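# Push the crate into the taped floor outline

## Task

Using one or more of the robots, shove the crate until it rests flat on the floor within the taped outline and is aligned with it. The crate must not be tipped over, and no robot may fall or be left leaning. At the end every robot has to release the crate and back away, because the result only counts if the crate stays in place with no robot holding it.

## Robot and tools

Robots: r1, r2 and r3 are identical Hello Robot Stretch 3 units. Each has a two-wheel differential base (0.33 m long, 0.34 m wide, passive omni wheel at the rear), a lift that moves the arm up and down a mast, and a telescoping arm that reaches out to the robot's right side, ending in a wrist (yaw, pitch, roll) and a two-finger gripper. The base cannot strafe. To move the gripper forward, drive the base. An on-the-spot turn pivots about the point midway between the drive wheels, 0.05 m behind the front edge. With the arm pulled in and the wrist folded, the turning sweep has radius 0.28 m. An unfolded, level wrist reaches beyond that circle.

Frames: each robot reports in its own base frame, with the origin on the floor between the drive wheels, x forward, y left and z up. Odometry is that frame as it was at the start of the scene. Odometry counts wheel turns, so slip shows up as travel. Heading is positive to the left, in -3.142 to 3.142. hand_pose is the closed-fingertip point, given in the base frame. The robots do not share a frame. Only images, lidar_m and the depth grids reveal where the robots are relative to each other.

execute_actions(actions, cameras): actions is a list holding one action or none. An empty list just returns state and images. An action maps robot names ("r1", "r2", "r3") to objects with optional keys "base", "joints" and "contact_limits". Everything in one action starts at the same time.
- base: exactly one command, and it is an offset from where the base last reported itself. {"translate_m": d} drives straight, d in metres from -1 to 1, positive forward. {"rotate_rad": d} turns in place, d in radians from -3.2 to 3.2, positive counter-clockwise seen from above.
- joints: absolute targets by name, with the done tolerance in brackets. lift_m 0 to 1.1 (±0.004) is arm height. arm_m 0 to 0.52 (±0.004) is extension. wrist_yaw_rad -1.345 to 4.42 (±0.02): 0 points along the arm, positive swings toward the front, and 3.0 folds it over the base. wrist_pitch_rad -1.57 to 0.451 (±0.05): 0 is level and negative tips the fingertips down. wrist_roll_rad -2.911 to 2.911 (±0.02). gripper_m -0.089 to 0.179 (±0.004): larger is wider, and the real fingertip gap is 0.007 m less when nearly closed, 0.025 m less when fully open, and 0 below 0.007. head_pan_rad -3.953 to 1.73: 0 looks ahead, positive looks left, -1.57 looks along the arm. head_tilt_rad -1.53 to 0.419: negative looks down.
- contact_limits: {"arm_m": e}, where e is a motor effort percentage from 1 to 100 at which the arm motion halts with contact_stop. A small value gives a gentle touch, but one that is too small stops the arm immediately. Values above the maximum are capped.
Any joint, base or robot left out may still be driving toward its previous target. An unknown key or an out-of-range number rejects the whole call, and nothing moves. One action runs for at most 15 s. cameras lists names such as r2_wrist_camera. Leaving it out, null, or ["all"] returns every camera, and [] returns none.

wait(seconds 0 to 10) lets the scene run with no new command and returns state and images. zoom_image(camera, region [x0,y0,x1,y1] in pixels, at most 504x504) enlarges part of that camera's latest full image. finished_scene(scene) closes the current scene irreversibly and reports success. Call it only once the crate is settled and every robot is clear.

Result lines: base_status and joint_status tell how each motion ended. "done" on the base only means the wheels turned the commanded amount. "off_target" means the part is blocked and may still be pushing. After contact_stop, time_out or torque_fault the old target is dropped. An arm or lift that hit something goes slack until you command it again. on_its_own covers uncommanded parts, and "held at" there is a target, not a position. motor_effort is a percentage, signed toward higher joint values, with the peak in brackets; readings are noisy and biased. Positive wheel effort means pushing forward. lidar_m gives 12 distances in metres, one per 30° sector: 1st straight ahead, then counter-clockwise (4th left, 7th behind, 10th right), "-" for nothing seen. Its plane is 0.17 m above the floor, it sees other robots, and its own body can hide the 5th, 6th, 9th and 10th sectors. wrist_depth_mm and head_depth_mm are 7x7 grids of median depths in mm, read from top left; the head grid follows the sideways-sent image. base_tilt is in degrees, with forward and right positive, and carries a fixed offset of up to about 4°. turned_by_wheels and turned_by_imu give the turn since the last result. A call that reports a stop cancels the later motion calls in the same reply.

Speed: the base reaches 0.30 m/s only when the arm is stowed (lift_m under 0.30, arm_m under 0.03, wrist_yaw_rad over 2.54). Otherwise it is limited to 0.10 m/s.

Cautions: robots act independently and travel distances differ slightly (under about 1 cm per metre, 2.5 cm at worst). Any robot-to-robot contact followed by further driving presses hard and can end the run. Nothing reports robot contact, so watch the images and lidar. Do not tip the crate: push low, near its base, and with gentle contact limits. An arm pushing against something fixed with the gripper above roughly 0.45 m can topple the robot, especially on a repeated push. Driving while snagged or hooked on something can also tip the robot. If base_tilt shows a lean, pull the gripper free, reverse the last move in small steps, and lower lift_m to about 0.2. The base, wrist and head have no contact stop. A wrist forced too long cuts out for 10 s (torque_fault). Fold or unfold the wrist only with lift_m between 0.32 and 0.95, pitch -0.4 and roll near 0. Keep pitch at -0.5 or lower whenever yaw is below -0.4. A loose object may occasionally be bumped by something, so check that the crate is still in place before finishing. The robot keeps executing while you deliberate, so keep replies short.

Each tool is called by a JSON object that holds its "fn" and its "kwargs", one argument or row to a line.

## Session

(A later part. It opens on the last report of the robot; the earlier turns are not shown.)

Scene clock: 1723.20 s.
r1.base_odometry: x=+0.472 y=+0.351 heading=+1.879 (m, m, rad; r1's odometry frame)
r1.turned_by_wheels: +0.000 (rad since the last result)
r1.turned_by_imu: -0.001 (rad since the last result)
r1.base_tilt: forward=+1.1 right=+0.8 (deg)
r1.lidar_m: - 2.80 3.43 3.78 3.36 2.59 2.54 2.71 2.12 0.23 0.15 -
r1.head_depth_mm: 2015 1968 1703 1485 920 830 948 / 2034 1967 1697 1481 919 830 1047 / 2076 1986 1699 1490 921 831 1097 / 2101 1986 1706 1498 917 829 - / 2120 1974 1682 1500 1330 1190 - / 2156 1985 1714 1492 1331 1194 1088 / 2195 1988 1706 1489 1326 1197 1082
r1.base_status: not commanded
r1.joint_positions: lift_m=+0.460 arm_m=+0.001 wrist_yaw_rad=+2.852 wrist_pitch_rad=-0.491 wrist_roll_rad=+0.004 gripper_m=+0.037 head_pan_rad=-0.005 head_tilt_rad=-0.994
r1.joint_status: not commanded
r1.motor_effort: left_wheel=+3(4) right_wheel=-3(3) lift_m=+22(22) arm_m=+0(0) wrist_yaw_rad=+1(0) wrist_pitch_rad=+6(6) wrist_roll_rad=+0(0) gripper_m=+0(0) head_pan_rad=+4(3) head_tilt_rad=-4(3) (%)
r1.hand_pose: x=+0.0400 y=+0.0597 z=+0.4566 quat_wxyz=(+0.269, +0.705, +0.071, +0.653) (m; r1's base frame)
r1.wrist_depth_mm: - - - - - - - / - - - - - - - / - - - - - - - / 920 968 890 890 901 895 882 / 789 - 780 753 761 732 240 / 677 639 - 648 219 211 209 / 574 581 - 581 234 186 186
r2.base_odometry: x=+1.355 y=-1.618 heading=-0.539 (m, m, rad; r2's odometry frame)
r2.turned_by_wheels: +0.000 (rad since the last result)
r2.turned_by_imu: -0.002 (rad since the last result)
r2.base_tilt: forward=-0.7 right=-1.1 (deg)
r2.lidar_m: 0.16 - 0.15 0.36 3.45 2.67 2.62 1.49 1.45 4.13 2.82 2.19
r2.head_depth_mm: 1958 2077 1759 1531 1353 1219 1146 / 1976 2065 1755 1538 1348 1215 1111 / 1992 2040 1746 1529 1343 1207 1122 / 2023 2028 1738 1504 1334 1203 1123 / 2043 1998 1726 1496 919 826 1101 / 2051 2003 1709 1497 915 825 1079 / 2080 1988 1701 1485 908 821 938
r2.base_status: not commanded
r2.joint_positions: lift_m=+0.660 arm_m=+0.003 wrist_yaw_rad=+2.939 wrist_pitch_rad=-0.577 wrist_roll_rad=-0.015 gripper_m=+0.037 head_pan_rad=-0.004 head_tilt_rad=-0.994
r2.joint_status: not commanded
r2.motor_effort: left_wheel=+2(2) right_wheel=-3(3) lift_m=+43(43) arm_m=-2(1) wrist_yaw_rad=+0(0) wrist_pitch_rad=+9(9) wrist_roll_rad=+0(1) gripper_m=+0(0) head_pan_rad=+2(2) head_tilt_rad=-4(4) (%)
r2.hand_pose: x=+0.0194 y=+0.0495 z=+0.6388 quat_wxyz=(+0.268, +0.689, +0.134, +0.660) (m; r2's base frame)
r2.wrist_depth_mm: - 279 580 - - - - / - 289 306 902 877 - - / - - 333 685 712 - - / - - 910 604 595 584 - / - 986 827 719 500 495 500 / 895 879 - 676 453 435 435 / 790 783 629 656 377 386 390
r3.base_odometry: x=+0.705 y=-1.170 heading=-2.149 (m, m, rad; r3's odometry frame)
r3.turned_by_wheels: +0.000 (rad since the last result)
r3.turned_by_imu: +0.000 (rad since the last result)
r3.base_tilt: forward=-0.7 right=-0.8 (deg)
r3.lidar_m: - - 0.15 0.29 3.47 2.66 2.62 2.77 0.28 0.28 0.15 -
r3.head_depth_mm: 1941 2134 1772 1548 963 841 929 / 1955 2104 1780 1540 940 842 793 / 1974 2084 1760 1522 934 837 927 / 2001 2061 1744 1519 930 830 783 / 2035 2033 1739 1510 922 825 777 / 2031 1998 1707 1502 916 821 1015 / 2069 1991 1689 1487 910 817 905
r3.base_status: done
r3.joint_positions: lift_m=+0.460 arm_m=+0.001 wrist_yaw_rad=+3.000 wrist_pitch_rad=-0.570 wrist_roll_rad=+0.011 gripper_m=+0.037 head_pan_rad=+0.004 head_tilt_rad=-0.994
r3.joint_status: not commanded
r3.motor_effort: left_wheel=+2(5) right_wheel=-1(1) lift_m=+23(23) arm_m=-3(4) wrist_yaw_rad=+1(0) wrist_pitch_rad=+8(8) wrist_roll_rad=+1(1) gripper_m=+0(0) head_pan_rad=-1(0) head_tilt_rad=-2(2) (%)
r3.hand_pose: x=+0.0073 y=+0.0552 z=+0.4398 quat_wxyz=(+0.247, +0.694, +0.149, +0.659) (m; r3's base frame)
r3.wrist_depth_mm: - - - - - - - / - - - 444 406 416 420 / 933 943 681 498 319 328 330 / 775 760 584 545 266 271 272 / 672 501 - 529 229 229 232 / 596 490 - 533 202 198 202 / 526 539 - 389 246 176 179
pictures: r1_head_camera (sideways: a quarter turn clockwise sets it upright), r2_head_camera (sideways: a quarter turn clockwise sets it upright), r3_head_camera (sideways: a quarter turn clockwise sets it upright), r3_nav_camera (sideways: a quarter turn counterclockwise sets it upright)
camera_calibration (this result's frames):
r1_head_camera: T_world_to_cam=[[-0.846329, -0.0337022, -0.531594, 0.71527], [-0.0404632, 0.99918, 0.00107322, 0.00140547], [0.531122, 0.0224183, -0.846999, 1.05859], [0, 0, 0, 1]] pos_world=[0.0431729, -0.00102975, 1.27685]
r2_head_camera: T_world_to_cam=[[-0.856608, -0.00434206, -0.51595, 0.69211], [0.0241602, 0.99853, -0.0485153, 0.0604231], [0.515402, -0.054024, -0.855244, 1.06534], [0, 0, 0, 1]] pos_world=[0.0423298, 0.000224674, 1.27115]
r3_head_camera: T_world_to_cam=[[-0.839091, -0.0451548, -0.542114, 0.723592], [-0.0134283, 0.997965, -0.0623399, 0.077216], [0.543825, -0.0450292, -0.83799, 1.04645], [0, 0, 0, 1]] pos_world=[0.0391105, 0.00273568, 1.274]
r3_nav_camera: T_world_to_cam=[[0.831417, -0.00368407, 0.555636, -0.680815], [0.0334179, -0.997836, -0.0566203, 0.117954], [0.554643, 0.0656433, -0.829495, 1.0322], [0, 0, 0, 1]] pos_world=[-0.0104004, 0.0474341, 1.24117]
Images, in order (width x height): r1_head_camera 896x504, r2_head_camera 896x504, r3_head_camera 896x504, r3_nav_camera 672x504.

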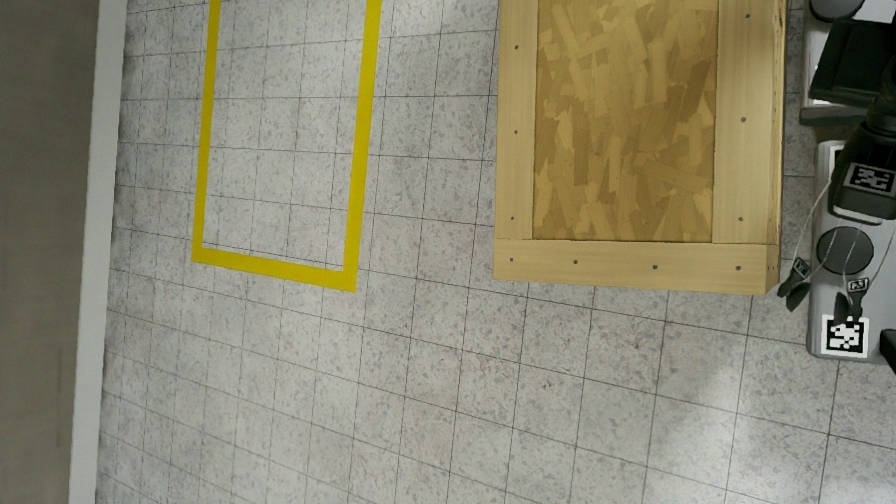

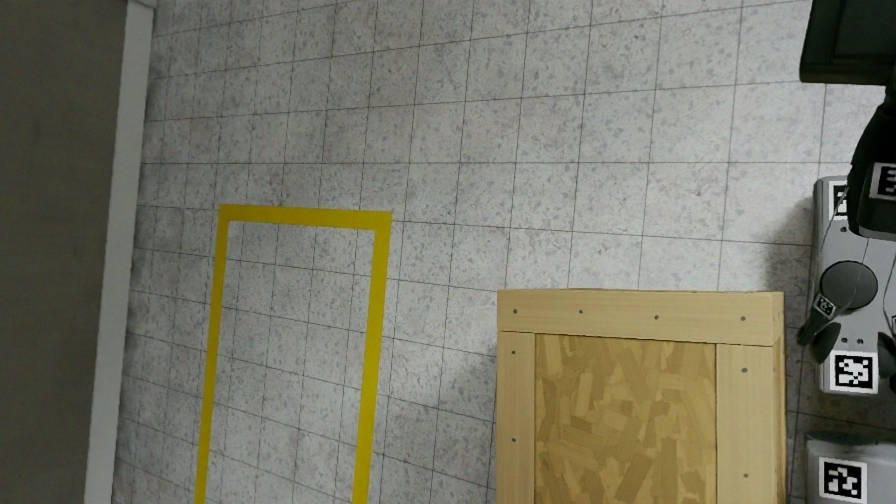

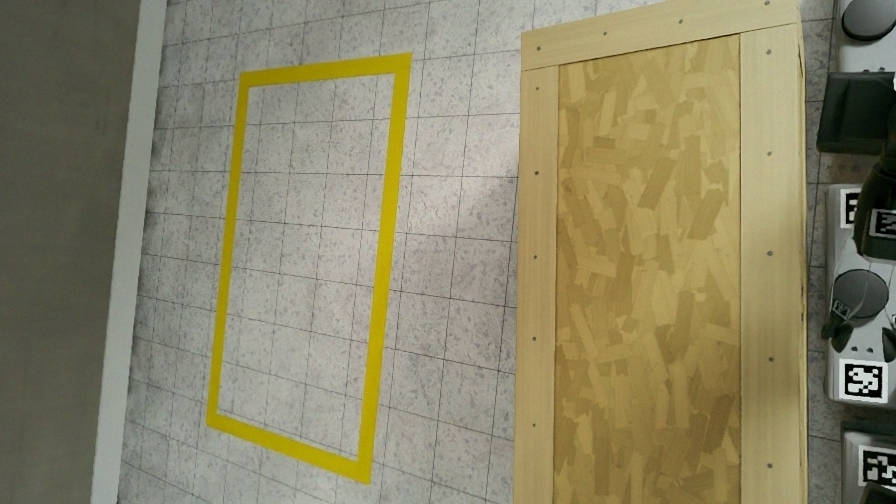

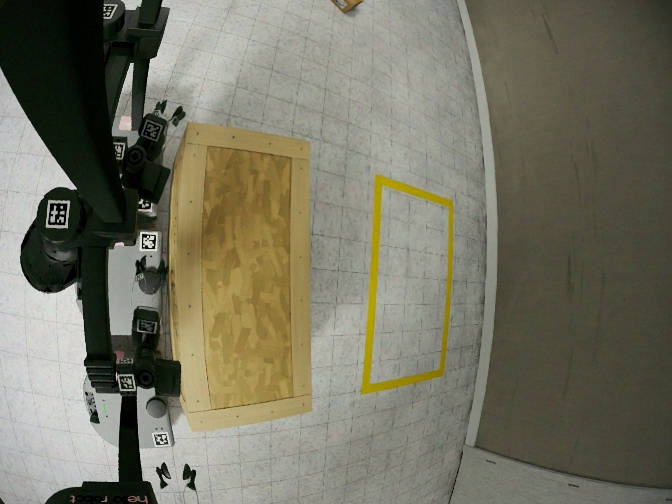

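{"fn": "execute_actions", "kwargs": {
  "actions": [
    {"r1":{"base":{"translate_m":0.25}},"r2":{"base":{"translate_m":0.25}},"r3":{"base":{"translate_m":0.25}}}
  ],
  "cameras": ["r3_head_camera","r1_head_camera","r2_head_camera","r3_nav_camera"]
}}

Scene clock: 1731.43 s.
r1.base_odometry: x=+0.396 y=+0.589 heading=+1.879 (m, m, rad; r1's odometry frame)
r1.turned_by_wheels: +0.001 (rad since the last result)
r1.turned_by_imu: +0.011 (rad since the last result)
r1.base_tilt: forward=+1.2 right=+0.9 (deg)
r1.lidar_m: - - 3.80 3.76 3.60 2.82 2.78 2.97 0.24 0.21 0.15 -
r1.head_depth_mm: 1797 1963 1700 1489 919 828 782 / 1818 1983 1709 1493 919 827 782 / 1836 1982 1697 1477 921 829 780 / 1870 1997 1706 1489 916 826 - / 1914 1976 1708 1486 1322 1196 - / 1923 1988 1692 1491 1328 1200 1087 / 1957 1973 1696 1503 1324 1192 1086
r1.base_status: translate_m off_target (by the wheels' count: +0.2497 of +0.2500)
r1.joint_positions: lift_m=+0.460 arm_m=+0.001 wrist_yaw_rad=+2.852 wrist_pitch_rad=-0.491 wrist_roll_rad=+0.004 gripper_m=+0.037 head_pan_rad=-0.005 head_tilt_rad=-0.993
r1.joint_status: not commanded
r1.on_its_own: left_wheel is at rest, and its effort (+56) is outside its rest range (-18 to +18); right_wheel is at rest, and its effort (+26) is outside its rest range (-18 to +18)
r1.motor_effort: left_wheel=+56(64) right_wheel=+26(52) lift_m=+22(23) arm_m=+0(1) wrist_yaw_rad=+1(1) wrist_pitch_rad=+7(6) wrist_roll_rad=+0(0) gripper_m=-1(1) head_pan_rad=+3(3) head_tilt_rad=-4(4) (%)
r1.hand_pose: x=+0.0400 y=+0.0597 z=+0.4566 quat_wxyz=(+0.269, +0.705, +0.071, +0.653) (m; r1's base frame)
r1.wrist_depth_mm: - - - - - - - / - - - - - - - / - - - - - - - / 900 945 890 893 902 902 861 / 778 - 802 747 768 727 243 / 650 652 - 649 206 210 209 / 574 577 - 417 186 187 186
r2.base_odometry: x=+1.570 y=-1.746 heading=-0.538 (m, m, rad; r2's odometry frame)
r2.turned_by_wheels: +0.001 (rad since the last result)
r2.turned_by_imu: +0.036 (rad since the last result)
r2.base_tilt: forward=-0.7 right=-1.0 (deg)
r2.lidar_m: 0.16 - 0.15 0.21 3.64 2.91 2.87 1.63 1.69 4.15 2.40 1.92
r2.head_depth_mm: 1725 1986 1767 1546 1353 1225 1137 / 1751 1974 1765 1535 1354 1213 1117 / 1761 1981 1744 1521 1340 1208 1123 / 1798 1994 1738 1506 1336 1199 1120 / 1819 2005 1713 1505 921 827 776 / 1828 2001 1708 1492 917 825 1024 / 1855 1993 1718 1482 909 821 926
r2.base_status: translate_m off_target (by the wheels' count: +0.2497 of +0.2500)
r2.joint_positions: lift_m=+0.660 arm_m=+0.003 wrist_yaw_rad=+2.939 wrist_pitch_rad=-0.577 wrist_roll_rad=-0.015 gripper_m=+0.037 head_pan_rad=-0.004 head_tilt_rad=-0.994
r2.joint_status: not commanded
r2.on_its_own: left_wheel is at rest, and its effort (+49) is outside its rest range (-18 to +18)
r2.motor_effort: left_wheel=+49(73) right_wheel=+7(27) lift_m=+42(43) arm_m=-1(2) wrist_yaw_rad=+0(1) wrist_pitch_rad=+10(9) wrist_roll_rad=+0(1) gripper_m=-1(0) head_pan_rad=+2(1) head_tilt_rad=-4(4) (%)
r2.hand_pose: x=+0.0193 y=+0.0495 z=+0.6387 quat_wxyz=(+0.268, +0.689, +0.134, +0.660) (m; r2's base frame)
r2.wrist_depth_mm: - 274 634 - - - - / - 283 308 881 952 - - / - - 325 670 700 - - / - - 898 584 588 584 - / - 980 846 527 498 504 - / 890 893 - 528 455 437 433 / 797 774 644 462 377 388 389
r3.base_odometry: x=+0.569 y=-1.379 heading=-2.149 (m, m, rad; r3's odometry frame)
r3.turned_by_wheels: +0.001 (rad since the last result)
r3.turned_by_imu: +0.025 (rad since the last result)
r3.base_tilt: forward=-0.5 right=-0.9 (deg)
r3.lidar_m: - - 0.15 0.20 3.67 2.87 2.83 3.04 0.28 0.21 0.15 -
r3.head_depth_mm: 1731 2010 1783 1557 956 845 925 / 1757 2001 1763 1530 942 841 780 / 1766 2008 1772 1526 934 835 781 / 1791 2001 1738 1514 929 834 770 / 1816 2019 1725 1507 920 827 771 / 1839 2021 1720 1484 918 821 777 / 1863 2013 1692 1478 911 821 770
r3.base_status: translate_m off_target (by the wheels' count: +0.2497 of +0.2500)
r3.joint_positions: lift_m=+0.460 arm_m=+0.001 wrist_yaw_rad=+3.001 wrist_pitch_rad=-0.570 wrist_roll_rad=+0.011 gripper_m=+0.037 head_pan_rad=+0.004 head_tilt_rad=-0.994
r3.joint_status: not commanded
r3.on_its_own: left_wheel is at rest, and its effort (+32) is outside its rest range (-18 to +18); right_wheel is at rest, and its effort (+19) is outside its rest range (-18 to +18)
r3.motor_effort: left_wheel=+32(67) right_wheel=+19(52) lift_m=+18(23) arm_m=-3(4) wrist_yaw_rad=-1(3) wrist_pitch_rad=+8(9) wrist_roll_rad=+1(1) gripper_m=-1(1) head_pan_rad=-1(0) head_tilt_rad=-2(2) (%)
r3.hand_pose: x=+0.0072 y=+0.0552 z=+0.4401 quat_wxyz=(+0.247, +0.694, +0.149, +0.659) (m; r3's base frame)
r3.wrist_depth_mm: - - - - - - - / - - - 428 410 415 446 / 951 933 672 362 324 329 332 / 780 789 579 415 263 270 274 / 673 531 - 477 229 230 233 / 593 568 - 476 203 201 203 / 529 544 - 285 178 178 178
pictures: r1_head_camera (sideways: a quarter turn clockwise sets it upright), r2_head_camera (sideways: a quarter turn clockwise sets it upright), r3_head_camera (sideways: a quarter turn clockwise sets it upright), r3_nav_camera (sideways: a quarter turn counterclockwise sets it upright)
camera_calibration (this result's frames):
r1_head_camera: T_world_to_cam=[[-0.8462, -0.0337028, -0.531799, 0.715537], [-0.0404634, 0.99918, 0.00106225, 0.00141975], [0.531327, 0.0224173, -0.84687, 1.05842], [0, 0, 0, 1]] pos_world=[0.0431789, -0.00102978, 1.27686]
r2_head_camera: T_world_to_cam=[[-0.856574, -0.00436083, -0.516005, 0.692182], [0.0241416, 0.998531, -0.048514, 0.0604216], [0.515459, -0.0540131, -0.85521, 1.06529], [0, 0, 0, 1]] pos_world=[0.0423317, 0.000225453, 1.27115]
r3_head_camera: T_world_to_cam=[[-0.839158, -0.0449083, -0.542031, 0.723485], [-0.0131411, 0.997969, -0.062339, 0.0772131], [0.54373, -0.0451894, -0.838043, 1.04652], [0, 0, 0, 1]] pos_world=[0.0391085, 0.00272596, 1.27399]
r3_nav_camera: T_world_to_cam=[[0.831471, -0.00392822, 0.555555, -0.680709], [0.033119, -0.997846, -0.0566232, 0.11796], [0.55458, 0.06548, -0.82955, 1.03227], [0, 0, 0, 1]] pos_world=[-0.0103925, 0.047439, 1.24117]
Images, in order (width x height): r1_head_camera 896x504, r2_head_camera 896x504, r3_head_camera 896x504, r3_nav_camera 672x504.

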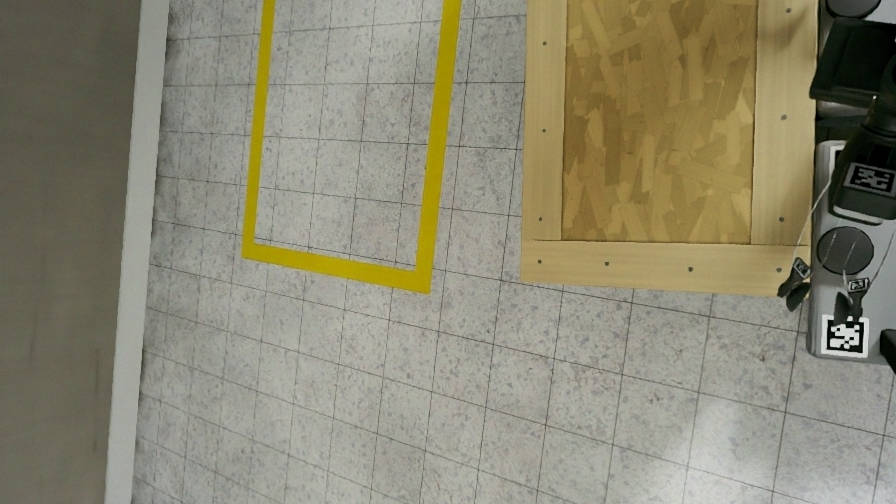

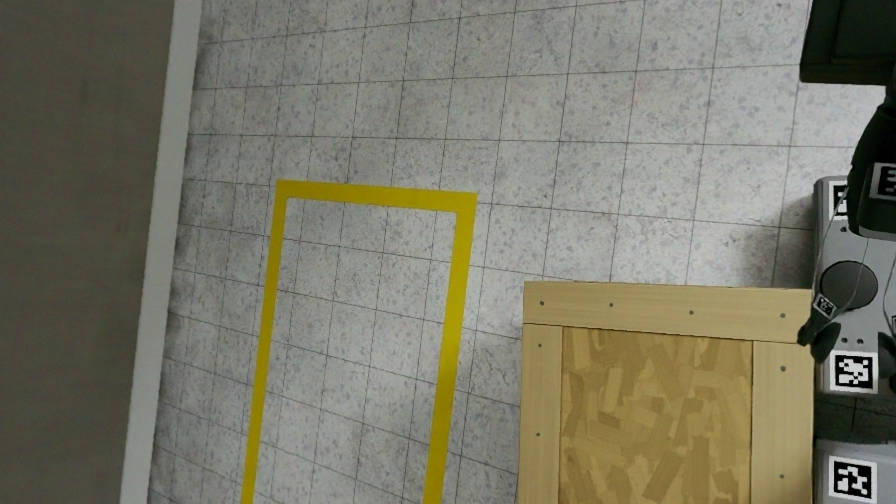

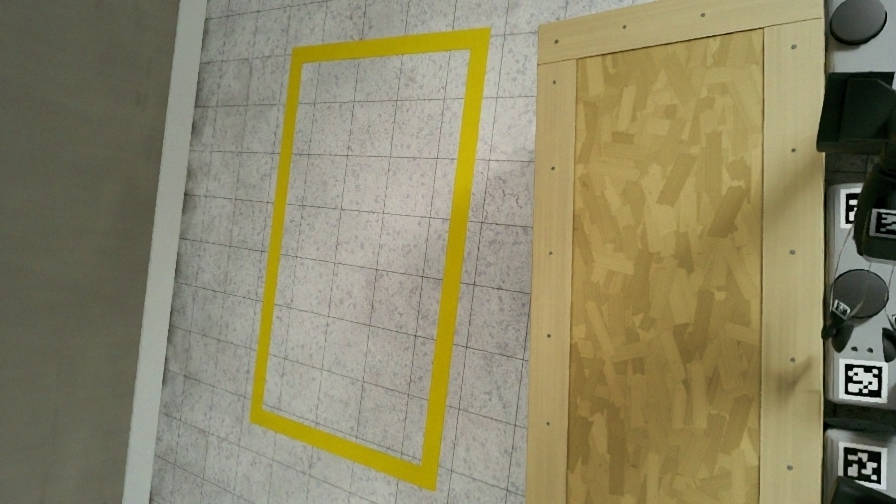

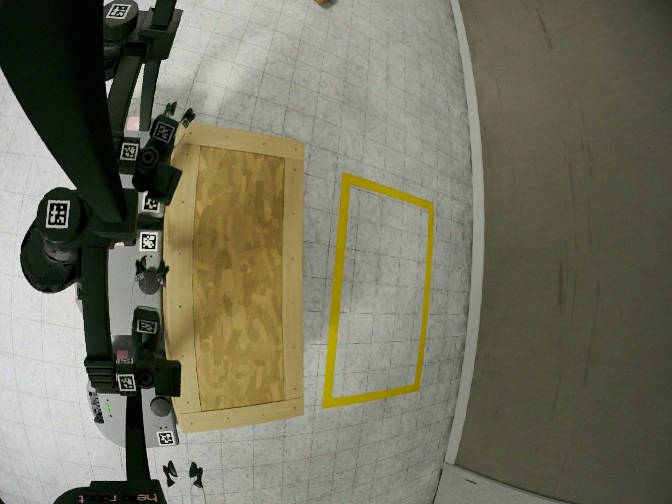

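{"fn": "execute_actions", "kwargs": {
  "actions": [
    {"r1":{"base":{"translate_m":0.27}},"r2":{"base":{"translate_m":0.17}},"r3":{"base":{"translate_m":0.22}}}
  ],
  "cameras": ["r3_head_camera","r1_head_camera","r2_head_camera","r3_nav_camera"]
}}

Scene clock: 1764.60 s.
r1.base_odometry: x=+0.314 y=+0.846 heading=+1.880 (m, m, rad; r1's odometry frame)
r1.turned_by_wheels: +0.001 (rad since the last result)
r1.turned_by_imu: -0.060 (rad since the last result)
r1.base_tilt: forward=+1.2 right=+0.9 (deg)
r1.lidar_m: - - 3.15 3.73 3.93 3.08 2.98 3.13 0.24 0.21 0.15 -
r1.head_depth_mm: 1604 1894 1697 1489 920 829 783 / 1634 1897 1696 1488 925 828 785 / 1639 1887 1697 1497 918 831 784 / 1647 1886 1701 1482 920 824 - / 1663 1906 1706 1492 1331 1191 - / 1679 1912 1713 1495 1320 1197 1086 / 1691 1935 1694 1495 1330 1195 1086
r1.base_status: translate_m off_target (by the wheels' count: +0.2697 of +0.2700)
r1.joint_positions: lift_m=+0.460 arm_m=+0.001 wrist_yaw_rad=+2.852 wrist_pitch_rad=-0.491 wrist_roll_rad=+0.004 gripper_m=+0.037 head_pan_rad=-0.005 head_tilt_rad=-0.993
r1.joint_status: not commanded
r1.on_its_own: left_wheel is at rest, and its effort (+66) is outside its rest range (-18 to +18); right_wheel is at rest, and its effort (+28) is outside its rest range (-18 to +18)
r1.motor_effort: left_wheel=+66(68) right_wheel=+28(47) lift_m=+23(22) arm_m=+0(0) wrist_yaw_rad=+0(0) wrist_pitch_rad=+6(6) wrist_roll_rad=+0(0) gripper_m=-1(1) head_pan_rad=+3(3) head_tilt_rad=-4(3) (%)
r1.hand_pose: x=+0.0400 y=+0.0597 z=+0.4566 quat_wxyz=(+0.269, +0.705, +0.071, +0.653) (m; r1's base frame)
r1.wrist_depth_mm: - - - - - - - / - - - - - - - / - - - - - - - / 920 966 909 877 902 881 882 / 776 - 781 770 747 249 240 / 654 641 - 632 207 210 209 / 578 569 - 265 186 187 186
r2.base_odometry: x=+1.716 y=-1.833 heading=-0.538 (m, m, rad; r2's odometry frame)
r2.turned_by_wheels: +0.000 (rad since the last result)
r2.turned_by_imu: -0.002 (rad since the last result)
r2.base_tilt: forward=-0.7 right=-1.1 (deg)
r2.lidar_m: 0.16 - 0.15 0.27 3.88 3.07 3.03 1.76 4.22 4.18 2.18 1.75
r2.head_depth_mm: 1570 1873 1769 1538 1357 1220 1147 / 1567 1912 1753 1528 1358 1208 1116 / 1600 1908 1762 1513 1342 1209 1122 / 1619 1914 1737 1509 1318 1184 1119 / 1652 1915 1719 1507 915 825 781 / 1676 1912 1720 1502 917 821 1043 / 1700 1934 1701 1490 912 817 927
r2.base_status: done
r2.joint_positions: lift_m=+0.660 arm_m=+0.003 wrist_yaw_rad=+2.939 wrist_pitch_rad=-0.577 wrist_roll_rad=-0.015 gripper_m=+0.037 head_pan_rad=-0.004 head_tilt_rad=-0.994
r2.joint_status: not commanded
r2.motor_effort: left_wheel=+3(49) right_wheel=+3(20) lift_m=+42(42) arm_m=-1(1) wrist_yaw_rad=+0(1) wrist_pitch_rad=+9(9) wrist_roll_rad=-1(0) gripper_m=+0(0) head_pan_rad=+2(2) head_tilt_rad=-5(4) (%)
r2.hand_pose: x=+0.0193 y=+0.0495 z=+0.6387 quat_wxyz=(+0.268, +0.689, +0.134, +0.660) (m; r2's base frame)
r2.wrist_depth_mm: - 278 534 - - - - / - 288 304 881 890 - - / - - 330 650 702 - - / - - 935 597 589 581 - / - 984 847 562 496 495 959 / 880 904 - 672 447 438 431 / 793 786 645 591 381 385 385
r3.base_odometry: x=+0.449 y=-1.563 heading=-2.150 (m, m, rad; r3's odometry frame)
r3.turned_by_wheels: -0.001 (rad since the last result)
r3.turned_by_imu: -0.058 (rad since the last result)
r3.base_tilt: forward=-0.7 right=-0.9 (deg)
r3.lidar_m: - - 0.15 0.21 4.16 3.11 3.01 3.20 0.28 0.20 0.15 -
r3.head_depth_mm: 1594 1903 1794 1550 963 847 924 / 1601 1903 1771 1537 943 843 783 / 1615 1903 1769 1520 937 836 781 / 1610 1921 1763 1509 927 832 771 / 1619 1906 1731 1511 921 826 767 / 1630 1899 1730 1483 919 821 774 / 1639 1910 1694 1492 910 817 770
r3.base_status: translate_m off_target (by the wheels' count: +0.2198 of +0.2200)
r3.joint_positions: lift_m=+0.460 arm_m=+0.001 wrist_yaw_rad=+3.000 wrist_pitch_rad=-0.570 wrist_roll_rad=+0.011 gripper_m=+0.037 head_pan_rad=+0.004 head_tilt_rad=-0.993
r3.joint_status: not commanded
r3.on_its_own: right_wheel is at rest, and its effort (+36) is outside its rest range (-18 to +18)
r3.motor_effort: left_wheel=+1(54) right_wheel=+36(49) lift_m=+18(20) arm_m=-3(3) wrist_yaw_rad=-1(2) wrist_pitch_rad=+8(9) wrist_roll_rad=+1(1) gripper_m=+0(0) head_pan_rad=-1(1) head_tilt_rad=-2(2) (%)
r3.hand_pose: x=+0.0073 y=+0.0552 z=+0.4401 quat_wxyz=(+0.247, +0.694, +0.149, +0.659) (m; r3's base frame)
r3.wrist_depth_mm: - - - - - - - / - - - 432 404 416 440 / 929 930 653 366 321 327 333 / 773 774 588 418 264 270 274 / 671 526 - 476 229 230 233 / 588 573 - 474 203 201 202 / 530 540 - 286 179 178 179
pictures: r1_head_camera (sideways: a quarter turn clockwise sets it upright), r2_head_camera (sideways: a quarter turn clockwise sets it upright), r3_head_camera (sideways: a quarter turn clockwise sets it upright), r3_nav_camera (sideways: a quarter turn counterclockwise sets it upright)
camera_calibration (this result's frames):
r1_head_camera: T_world_to_cam=[[-0.8462, -0.033703, -0.531799, 0.715537], [-0.0404636, 0.99918, 0.00106226, 0.00141975], [0.531327, 0.0224174, -0.84687, 1.05842], [0, 0, 0, 1]] pos_world=[0.0431789, -0.00102977, 1.27686]
r2_head_camera: T_world_to_cam=[[-0.856574, -0.00436099, -0.516006, 0.692182], [0.0241414, 0.998531, -0.048514, 0.0604216], [0.515459, -0.054013, -0.85521, 1.06529], [0, 0, 0, 1]] pos_world=[0.0423318, 0.00022546, 1.27115]
r3_head_camera: T_world_to_cam=[[-0.838333, -0.044905, -0.543306, 0.725141], [-0.0130463, 0.997969, -0.0623527, 0.0772304], [0.545003, -0.0451842, -0.837216, 1.04544], [0, 0, 0, 1]] pos_world=[0.0391509, 0.00272613, 1.27405]
r3_nav_camera: T_world_to_cam=[[0.830625, -0.00393166, 0.556818, -0.682349], [0.0332051, -0.997846, -0.056579, 0.117902], [0.555841, 0.0654851, -0.828706, 1.03116], [0, 0, 0, 1]] pos_world=[-0.0103002, 0.0474393, 1.24114]
Images, in order (width x height): r1_head_camera 896x504, r2_head_camera 896x504, r3_head_camera 896x504, r3_nav_camera 672x504.

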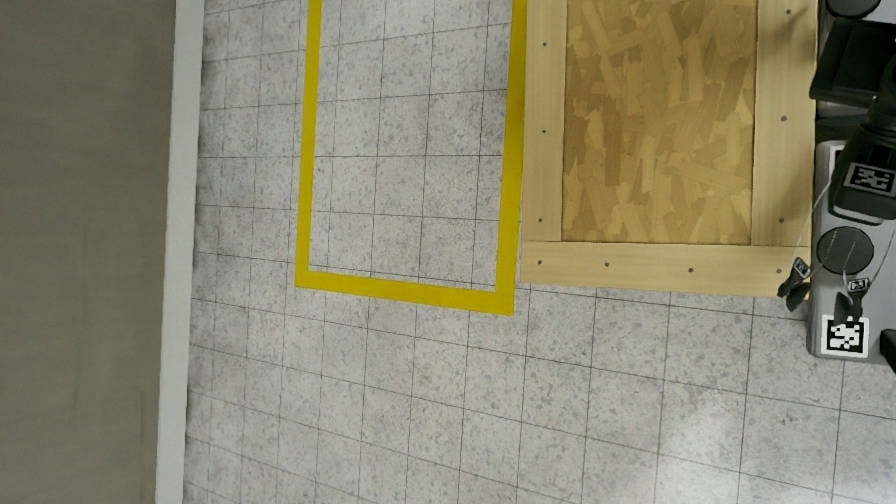

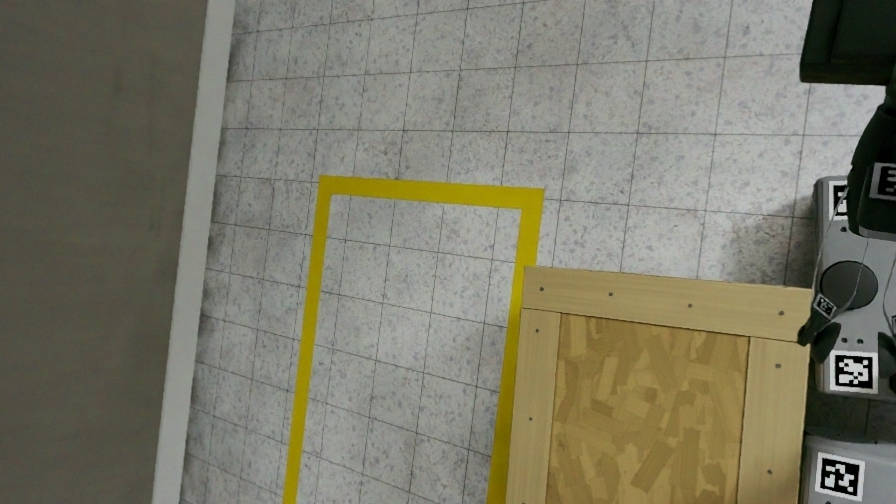

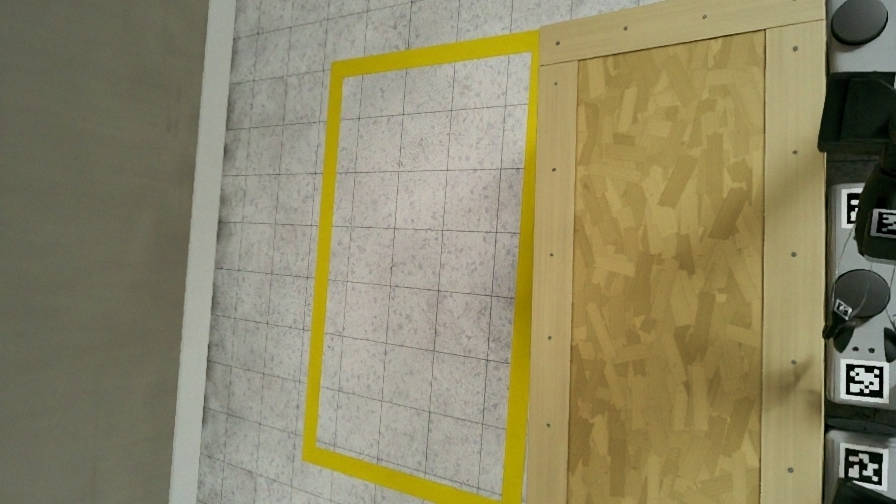

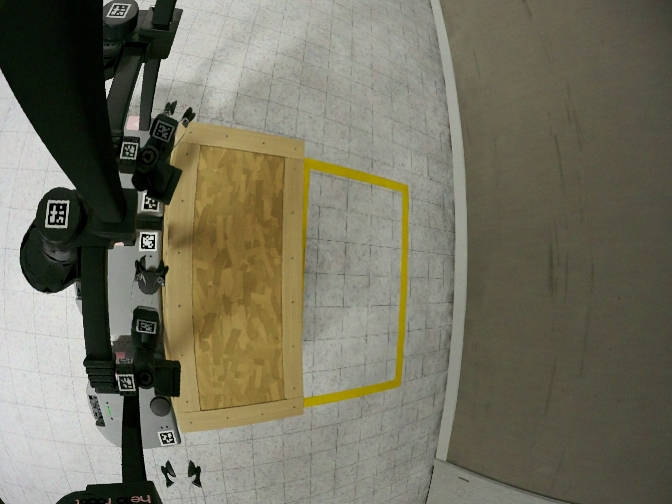

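{"fn": "execute_actions", "kwargs": {
  "actions": [
    {"r1":{"base":{"translate_m":0.30}},"r2":{"base":{"translate_m":0.18}},"r3":{"base":{"translate_m":0.24}}}
  ],
  "cameras": ["r3_head_camera","r1_head_camera","r2_head_camera","r3_nav_camera"]
}}

Scene clock: 1840.63 s.
r1.base_odometry: x=+0.223 y=+1.131 heading=+1.880 (m, m, rad; r1's odometry frame)
r1.turned_by_wheels: +0.000 (rad since the last result)
r1.turned_by_imu: -0.066 (rad since the last result)
r1.base_tilt: forward=+1.2 right=+0.7 (deg)
r1.lidar_m: - - 2.56 3.73 3.84 3.37 3.21 3.31 0.24 0.21 0.15 -
r1.head_depth_mm: 1419 1715 1703 1493 921 830 783 / 1425 1713 1704 1495 919 830 783 / 1427 1714 1703 1491 922 828 779 / 1423 1721 1696 1488 920 828 - / 1424 1712 1692 1488 1319 1194 - / 1427 1720 1703 1492 1330 1195 1083 / 1423 1737 1712 1498 1331 1195 1086
r1.base_status: translate_m off_target (by the wheels' count: +0.2996 of +0.3000)
r1.joint_positions: lift_m=+0.460 arm_m=+0.001 wrist_yaw_rad=+2.852 wrist_pitch_rad=-0.491 wrist_roll_rad=+0.004 gripper_m=+0.037 head_pan_rad=-0.005 head_tilt_rad=-0.993
r1.joint_status: not commanded
r1.on_its_own: left_wheel is at rest, and its effort (+69) is outside its rest range (-18 to +18); right_wheel is at rest, and its effort (+39) is outside its rest range (-18 to +18)
r1.motor_effort: left_wheel=+69(72) right_wheel=+39(43) lift_m=+22(22) arm_m=+0(0) wrist_yaw_rad=+0(1) wrist_pitch_rad=+6(7) wrist_roll_rad=+0(0) gripper_m=-1(1) head_pan_rad=+3(2) head_tilt_rad=-4(5) (%)
r1.hand_pose: x=+0.0400 y=+0.0596 z=+0.4566 quat_wxyz=(+0.270, +0.704, +0.071, +0.653) (m; r1's base frame)
r1.wrist_depth_mm: - - - - - - - / - - - - - - - / - - - - - - - / 936 931 930 926 856 911 882 / 743 - 792 766 792 244 242 / 655 649 - 632 206 211 208 / 586 584 - 253 186 186 185
r2.base_odometry: x=+1.871 y=-1.925 heading=-0.538 (m, m, rad; r2's odometry frame)
r2.turned_by_wheels: +0.000 (rad since the last result)
r2.turned_by_imu: -0.001 (rad since the last result)
r2.base_tilt: forward=-0.7 right=-1.1 (deg)
r2.lidar_m: 1.55 - 0.15 0.38 4.09 3.26 3.21 1.91 4.26 4.22 1.96 1.57
r2.head_depth_mm: 1394 1664 1777 1538 1362 1222 1145 / 1413 1704 1750 1530 1356 1217 1112 / 1427 1718 1737 1523 1351 1209 1126 / 1453 1756 1741 1507 1269 1178 1119 / 1471 1789 1723 1501 920 825 775 / 1496 1812 1711 1489 915 823 1043 / 1514 1825 1696 1473 912 818 926
r2.base_status: done
r2.joint_positions: lift_m=+0.660 arm_m=+0.003 wrist_yaw_rad=+2.939 wrist_pitch_rad=-0.577 wrist_roll_rad=-0.015 gripper_m=+0.037 head_pan_rad=-0.004 head_tilt_rad=-0.994
r2.joint_status: not commanded
r2.motor_effort: left_wheel=+0(24) right_wheel=+0(30) lift_m=+43(43) arm_m=-1(2) wrist_yaw_rad=+1(0) wrist_pitch_rad=+9(9) wrist_roll_rad=+0(1) gripper_m=+0(0) head_pan_rad=+2(1) head_tilt_rad=-5(5) (%)
r2.hand_pose: x=+0.0193 y=+0.0495 z=+0.6387 quat_wxyz=(+0.268, +0.689, +0.134, +0.660) (m; r2's base frame)
r2.wrist_depth_mm: - 281 312 - - - - / - 285 295 875 884 - - / - - - 307 715 765 - / - - 955 608 587 583 - / - 988 840 729 507 498 517 / 881 881 - 690 445 436 437 / 775 791 631 636 383 391 388
r3.base_odometry: x=+0.318 y=-1.764 heading=-2.151 (m, m, rad; r3's odometry frame)
r3.turned_by_wheels: -0.001 (rad since the last result)
r3.turned_by_imu: -0.065 (rad since the last result)
r3.base_tilt: forward=-0.7 right=-0.9 (deg)
r3.lidar_m: - - 0.15 0.21 4.30 3.38 3.23 3.34 0.28 0.21 0.15 -
r3.head_depth_mm: 1417 1721 1786 1554 963 846 925 / 1425 1711 1789 1539 941 841 781 / 1417 1705 1765 1532 938 837 782 / 1418 1700 1758 1525 929 833 772 / 1416 1704 1733 1502 925 826 770 / 1408 1689 1718 1488 916 823 773 / 1400 1710 1696 1480 910 813 771
r3.base_status: translate_m off_target (by the wheels' count: +0.2398 of +0.2400)
r3.joint_positions: lift_m=+0.460 arm_m=+0.000 wrist_yaw_rad=+3.000 wrist_pitch_rad=-0.570 wrist_roll_rad=+0.011 gripper_m=+0.037 head_pan_rad=+0.004 head_tilt_rad=-0.993
r3.joint_status: not commanded
r3.on_its_own: right_wheel is at rest, and its effort (+35) is outside its rest range (-18 to +18)
r3.motor_effort: left_wheel=+8(47) right_wheel=+35(47) lift_m=+18(19) arm_m=-2(3) wrist_yaw_rad=-1(1) wrist_pitch_rad=+8(9) wrist_roll_rad=+1(1) gripper_m=-1(1) head_pan_rad=-2(0) head_tilt_rad=-2(3) (%)
r3.hand_pose: x=+0.0073 y=+0.0552 z=+0.4401 quat_wxyz=(+0.247, +0.694, +0.149, +0.659) (m; r3's base frame)
r3.wrist_depth_mm: - - - - - - - / - - - 431 409 414 446 / 928 942 676 363 323 329 333 / 775 789 582 418 264 272 274 / 668 522 - 478 230 231 233 / 595 570 - 474 202 200 202 / 525 541 - 288 179 178 179
pictures: r1_head_camera (sideways: a quarter turn clockwise sets it upright), r2_head_camera (sideways: a quarter turn clockwise sets it upright), r3_head_camera (sideways: a quarter turn clockwise sets it upright), r3_nav_camera (sideways: a quarter turn counterclockwise sets it upright)
camera_calibration (this result's frames):
r1_head_camera: T_world_to_cam=[[-0.8462, -0.0337029, -0.531799, 0.715537], [-0.0404635, 0.99918, 0.00106225, 0.00141975], [0.531327, 0.0224173, -0.84687, 1.05842], [0, 0, 0, 1]] pos_world=[0.0431789, -0.00102977, 1.27686]
r2_head_camera: T_world_to_cam=[[-0.856574, -0.00436099, -0.516006, 0.692182], [0.0241414, 0.998531, -0.048514, 0.0604216], [0.515459, -0.054013, -0.85521, 1.06529], [0, 0, 0, 1]] pos_world=[0.0423317, 0.00022546, 1.27115]
r3_head_camera: T_world_to_cam=[[-0.838359, -0.044905, -0.543265, 0.725088], [-0.0130492, 0.997969, -0.0623523, 0.0772299], [0.544962, -0.0451844, -0.837242, 1.04547], [0, 0, 0, 1]] pos_world=[0.0391495, 0.00272612, 1.27404]
r3_nav_camera: T_world_to_cam=[[0.830653, -0.00393168, 0.556777, -0.682296], [0.0332022, -0.997846, -0.0565804, 0.117904], [0.5558, 0.0654849, -0.828733, 1.0312], [0, 0, 0, 1]] pos_world=[-0.0103031, 0.0474393, 1.24114]
Images, in order (width x height): r1_head_camera 896x504, r2_head_camera 896x504, r3_head_camera 896x504, r3_nav_camera 672x504.

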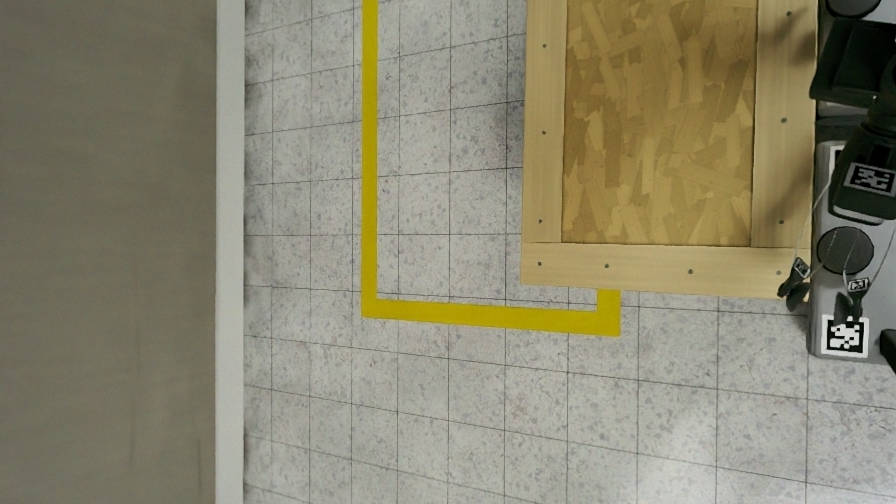

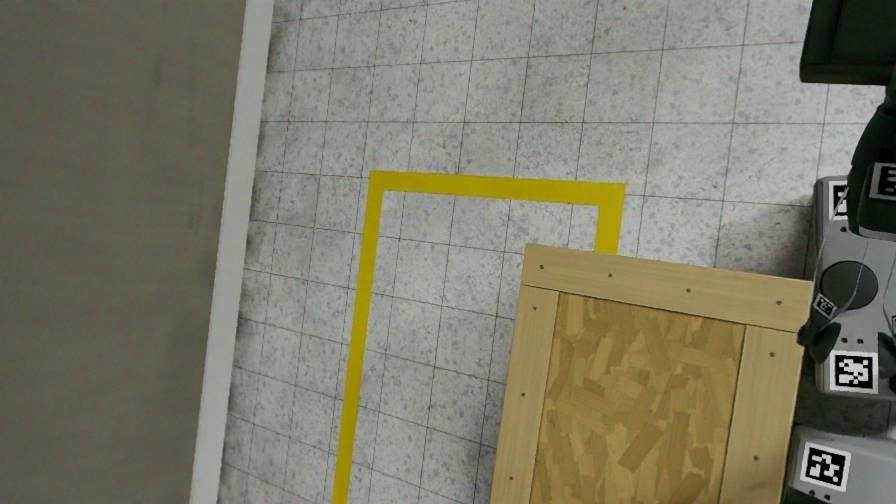

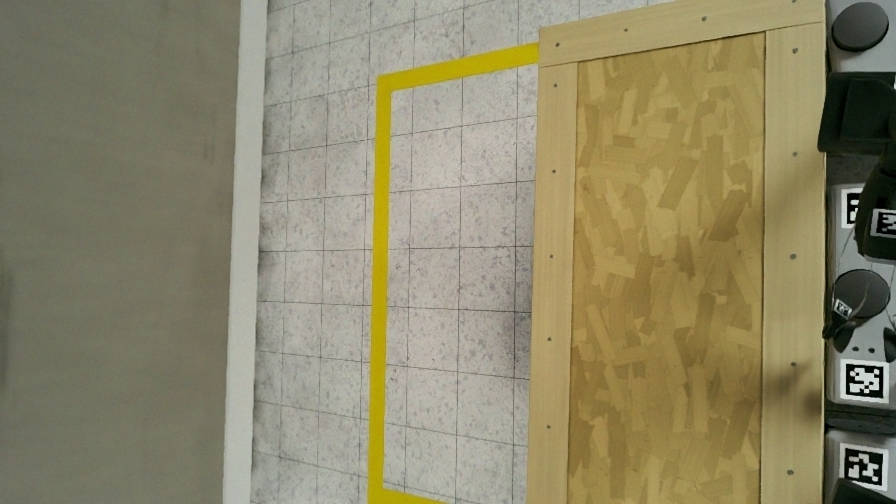

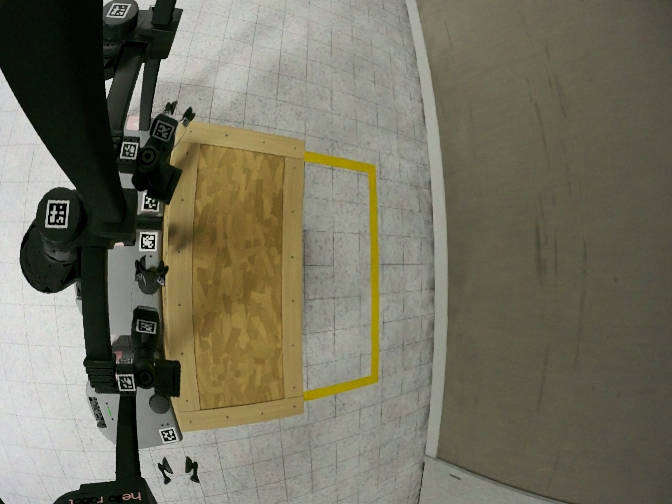

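{"fn": "execute_actions", "kwargs": {
  "actions": [
    {"r2":{"base":{"rotate_rad":-0.11}},"r1":{"base":{"translate_m":0.0}},"r3":{"base":{"translate_m":0.0}}}
  ],
  "cameras": ["r3_head_camera","r2_head_camera","r2_nav_camera"]
}}

Scene clock: 1884.97 s.
r1.base_odometry: x=+0.223 y=+1.131 heading=+1.880 (m, m, rad; r1's odometry frame)
r1.turned_by_wheels: +0.000 (rad since the last result)
r1.turned_by_imu: -0.001 (rad since the last result)
r1.base_tilt: forward=+1.2 right=+0.9 (deg)
r1.lidar_m: - - 2.57 3.72 3.85 3.36 3.21 3.30 0.24 0.21 0.15 -
r1.head_depth_mm: 1420 1709 1698 1491 922 829 779 / 1424 1714 1698 1485 920 828 782 / 1429 1723 1701 1496 920 830 780 / 1426 1714 1700 1491 918 829 - / 1432 1730 1701 1494 1324 1196 - / 1435 1720 1703 1498 1323 1195 1085 / 1430 1719 1722 1492 1331 1196 1085
r1.base_status: translate_m off_target (by the wheels' count: -0.0001 of +0.0000)
r1.joint_positions: lift_m=+0.460 arm_m=+0.001 wrist_yaw_rad=+2.852 wrist_pitch_rad=-0.491 wrist_roll_rad=+0.004 gripper_m=+0.037 head_pan_rad=-0.005 head_tilt_rad=-0.993
r1.joint_status: not commanded
r1.on_its_own: left_wheel is at rest, and its effort (+29) is outside its rest range (-18 to +18)
r1.motor_effort: left_wheel=+29(63) right_wheel=+15(38) lift_m=+22(23) arm_m=+1(1) wrist_yaw_rad=+1(0) wrist_pitch_rad=+7(6) wrist_roll_rad=+0(0) gripper_m=+0(0) head_pan_rad=+3(3) head_tilt_rad=-4(4) (%)
r1.hand_pose: x=+0.0400 y=+0.0596 z=+0.4566 quat_wxyz=(+0.270, +0.704, +0.071, +0.653) (m; r1's base frame)
r1.wrist_depth_mm: - - - - - - - / - - - - - - - / - - - - - - - / 928 944 906 936 901 902 868 / 763 - 801 767 753 243 241 / 661 665 - 645 207 210 210 / 577 579 - 252 186 187 186
r2.base_odometry: x=+1.871 y=-1.925 heading=-0.648 (m, m, rad; r2's odometry frame)
r2.turned_by_wheels: -0.110 (rad since the last result)
r2.turned_by_imu: -0.111 (rad since the last result)
r2.base_tilt: forward=-0.6 right=-1.1 (deg)
r2.lidar_m: 0.18 - 0.15 0.22 4.55 3.33 3.22 1.91 2.02 4.22 2.16 1.61
r2.head_depth_mm: 1445 1743 1766 1537 1363 1218 1141 / 1451 1746 1758 1531 1354 1220 1112 / 1448 1741 1745 1522 1345 1209 1125 / 1453 1740 1729 1503 1319 1184 1119 / 1443 1746 1719 1509 916 825 776 / 1447 1766 1708 1490 915 822 1042 / 1450 1753 1700 1481 910 820 915
r2.base_status: done
r2.joint_positions: lift_m=+0.660 arm_m=+0.003 wrist_yaw_rad=+2.939 wrist_pitch_rad=-0.577 wrist_roll_rad=-0.015 gripper_m=+0.037 head_pan_rad=-0.004 head_tilt_rad=-0.994
r2.joint_status: not commanded
r2.motor_effort: left_wheel=+2(7) right_wheel=-3(8) lift_m=+43(43) arm_m=-2(1) wrist_yaw_rad=+0(0) wrist_pitch_rad=+9(9) wrist_roll_rad=-1(1) gripper_m=-1(0) head_pan_rad=+2(1) head_tilt_rad=-5(5) (%)
r2.hand_pose: x=+0.0193 y=+0.0495 z=+0.6387 quat_wxyz=(+0.268, +0.689, +0.134, +0.660) (m; r2's base frame)
r2.wrist_depth_mm: - 264 601 - - - - / - 274 303 886 949 - - / - - 321 668 706 - - / - - 931 585 592 589 - / - 986 813 536 503 503 954 / 902 869 - 590 450 439 436 / 790 773 633 501 378 387 387
r3.base_odometry: x=+0.318 y=-1.764 heading=-2.151 (m, m, rad; r3's odometry frame)
r3.turned_by_wheels: +0.000 (rad since the last result)
r3.turned_by_imu: -0.001 (rad since the last result)
r3.base_tilt: forward=-0.7 right=-0.9 (deg)
r3.lidar_m: - - 0.15 0.21 4.31 3.39 3.23 3.33 0.27 0.21 0.15 -
r3.head_depth_mm: 1415 1710 1785 1544 964 849 926 / 1415 1715 1795 1533 939 842 782 / 1415 1711 1748 1527 935 837 782 / 1422 1703 1748 1513 928 832 773 / 1422 1696 1724 1505 924 829 765 / 1410 1706 1728 1487 917 821 772 / 1406 1696 1716 1480 914 817 768
r3.base_status: done
r3.joint_positions: lift_m=+0.460 arm_m=+0.000 wrist_yaw_rad=+3.000 wrist_pitch_rad=-0.570 wrist_roll_rad=+0.011 gripper_m=+0.037 head_pan_rad=+0.004 head_tilt_rad=-0.993
r3.joint_status: not commanded
r3.motor_effort: left_wheel=+4(8) right_wheel=+15(30) lift_m=+17(18) arm_m=-2(2) wrist_yaw_rad=+0(0) wrist_pitch_rad=+8(8) wrist_roll_rad=+1(1) gripper_m=-1(0) head_pan_rad=+0(1) head_tilt_rad=-2(2) (%)
r3.hand_pose: x=+0.0073 y=+0.0552 z=+0.4401 quat_wxyz=(+0.247, +0.694, +0.149, +0.659) (m; r3's base frame)
r3.wrist_depth_mm: - - - - - - - / - - - 428 408 417 439 / 952 930 683 361 323 327 330 / 778 800 586 415 264 270 273 / 678 529 - 478 229 231 233 / 587 565 - 480 203 200 202 / 524 548 - 285 178 178 178
pictures: r2_head_camera (sideways: a quarter turn clockwise sets it upright), r2_nav_camera (sideways: a quarter turn counterclockwise sets it upright), r3_head_camera (sideways: a quarter turn clockwise sets it upright)
camera_calibration (this result's frames):
r2_head_camera: T_world_to_cam=[[-0.856574, -0.00436106, -0.516006, 0.692182], [0.0241414, 0.998531, -0.048514, 0.0604216], [0.515459, -0.0540129, -0.85521, 1.06529], [0, 0, 0, 1]] pos_world=[0.0423317, 0.000225463, 1.27115]
r2_nav_camera: T_world_to_cam=[[0.837833, 0.0404018, 0.54443, -0.672553], [0.0425515, -0.999057, 0.00865611, 0.0469367], [0.544266, 0.015914, -0.838761, 1.04513], [0, 0, 0, 1]] pos_world=[-0.00733836, 0.0574327, 1.24236]
r3_head_camera: T_world_to_cam=[[-0.838359, -0.044905, -0.543265, 0.725088], [-0.0130492, 0.997969, -0.0623523, 0.0772299], [0.544962, -0.0451844, -0.837242, 1.04547], [0, 0, 0, 1]] pos_world=[0.0391495, 0.00272612, 1.27404]
Images, in order (width x height): r2_head_camera 896x504, r2_nav_camera 672x504, r3_head_camera 896x504.

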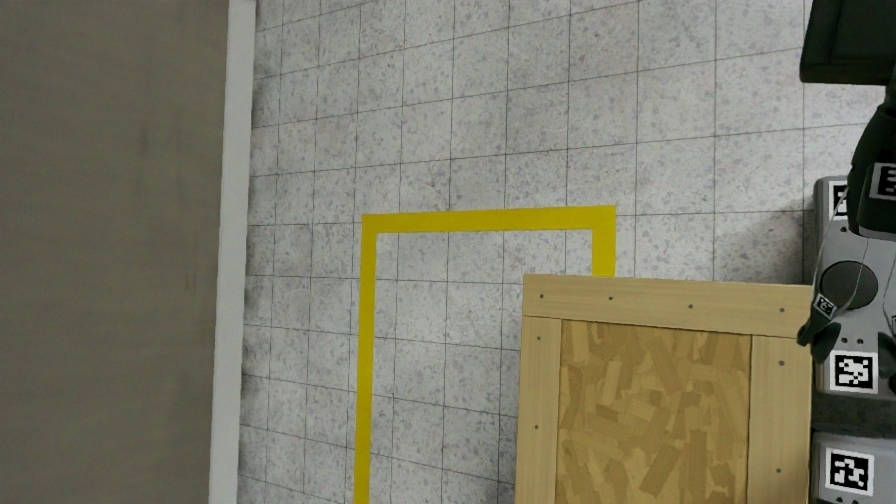

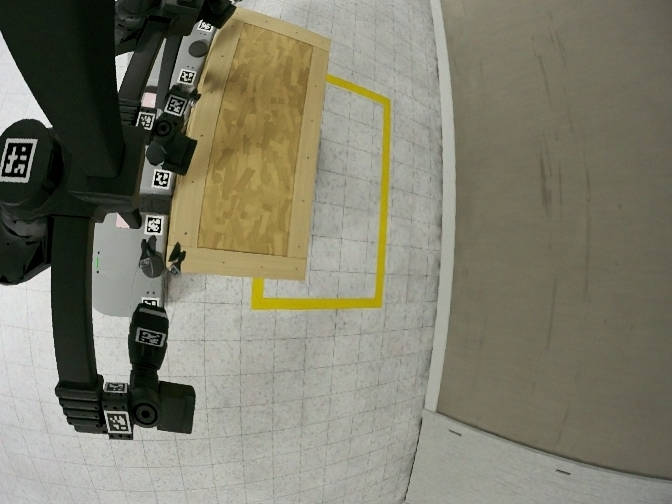

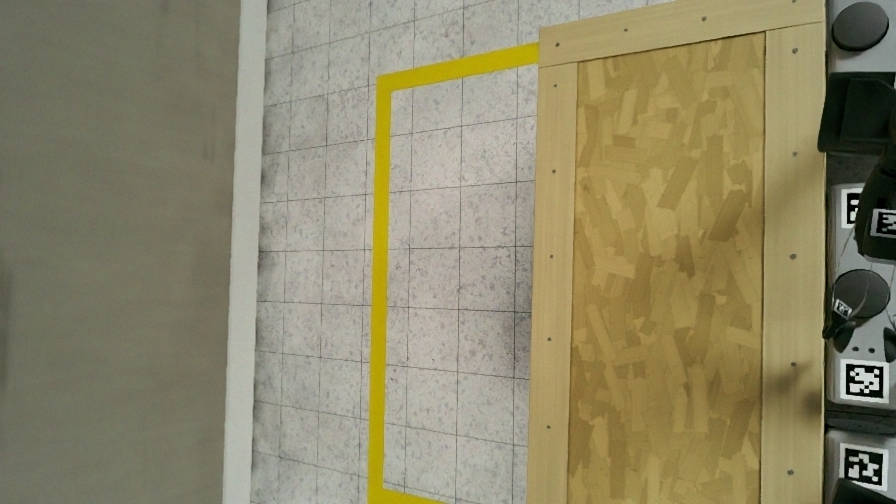

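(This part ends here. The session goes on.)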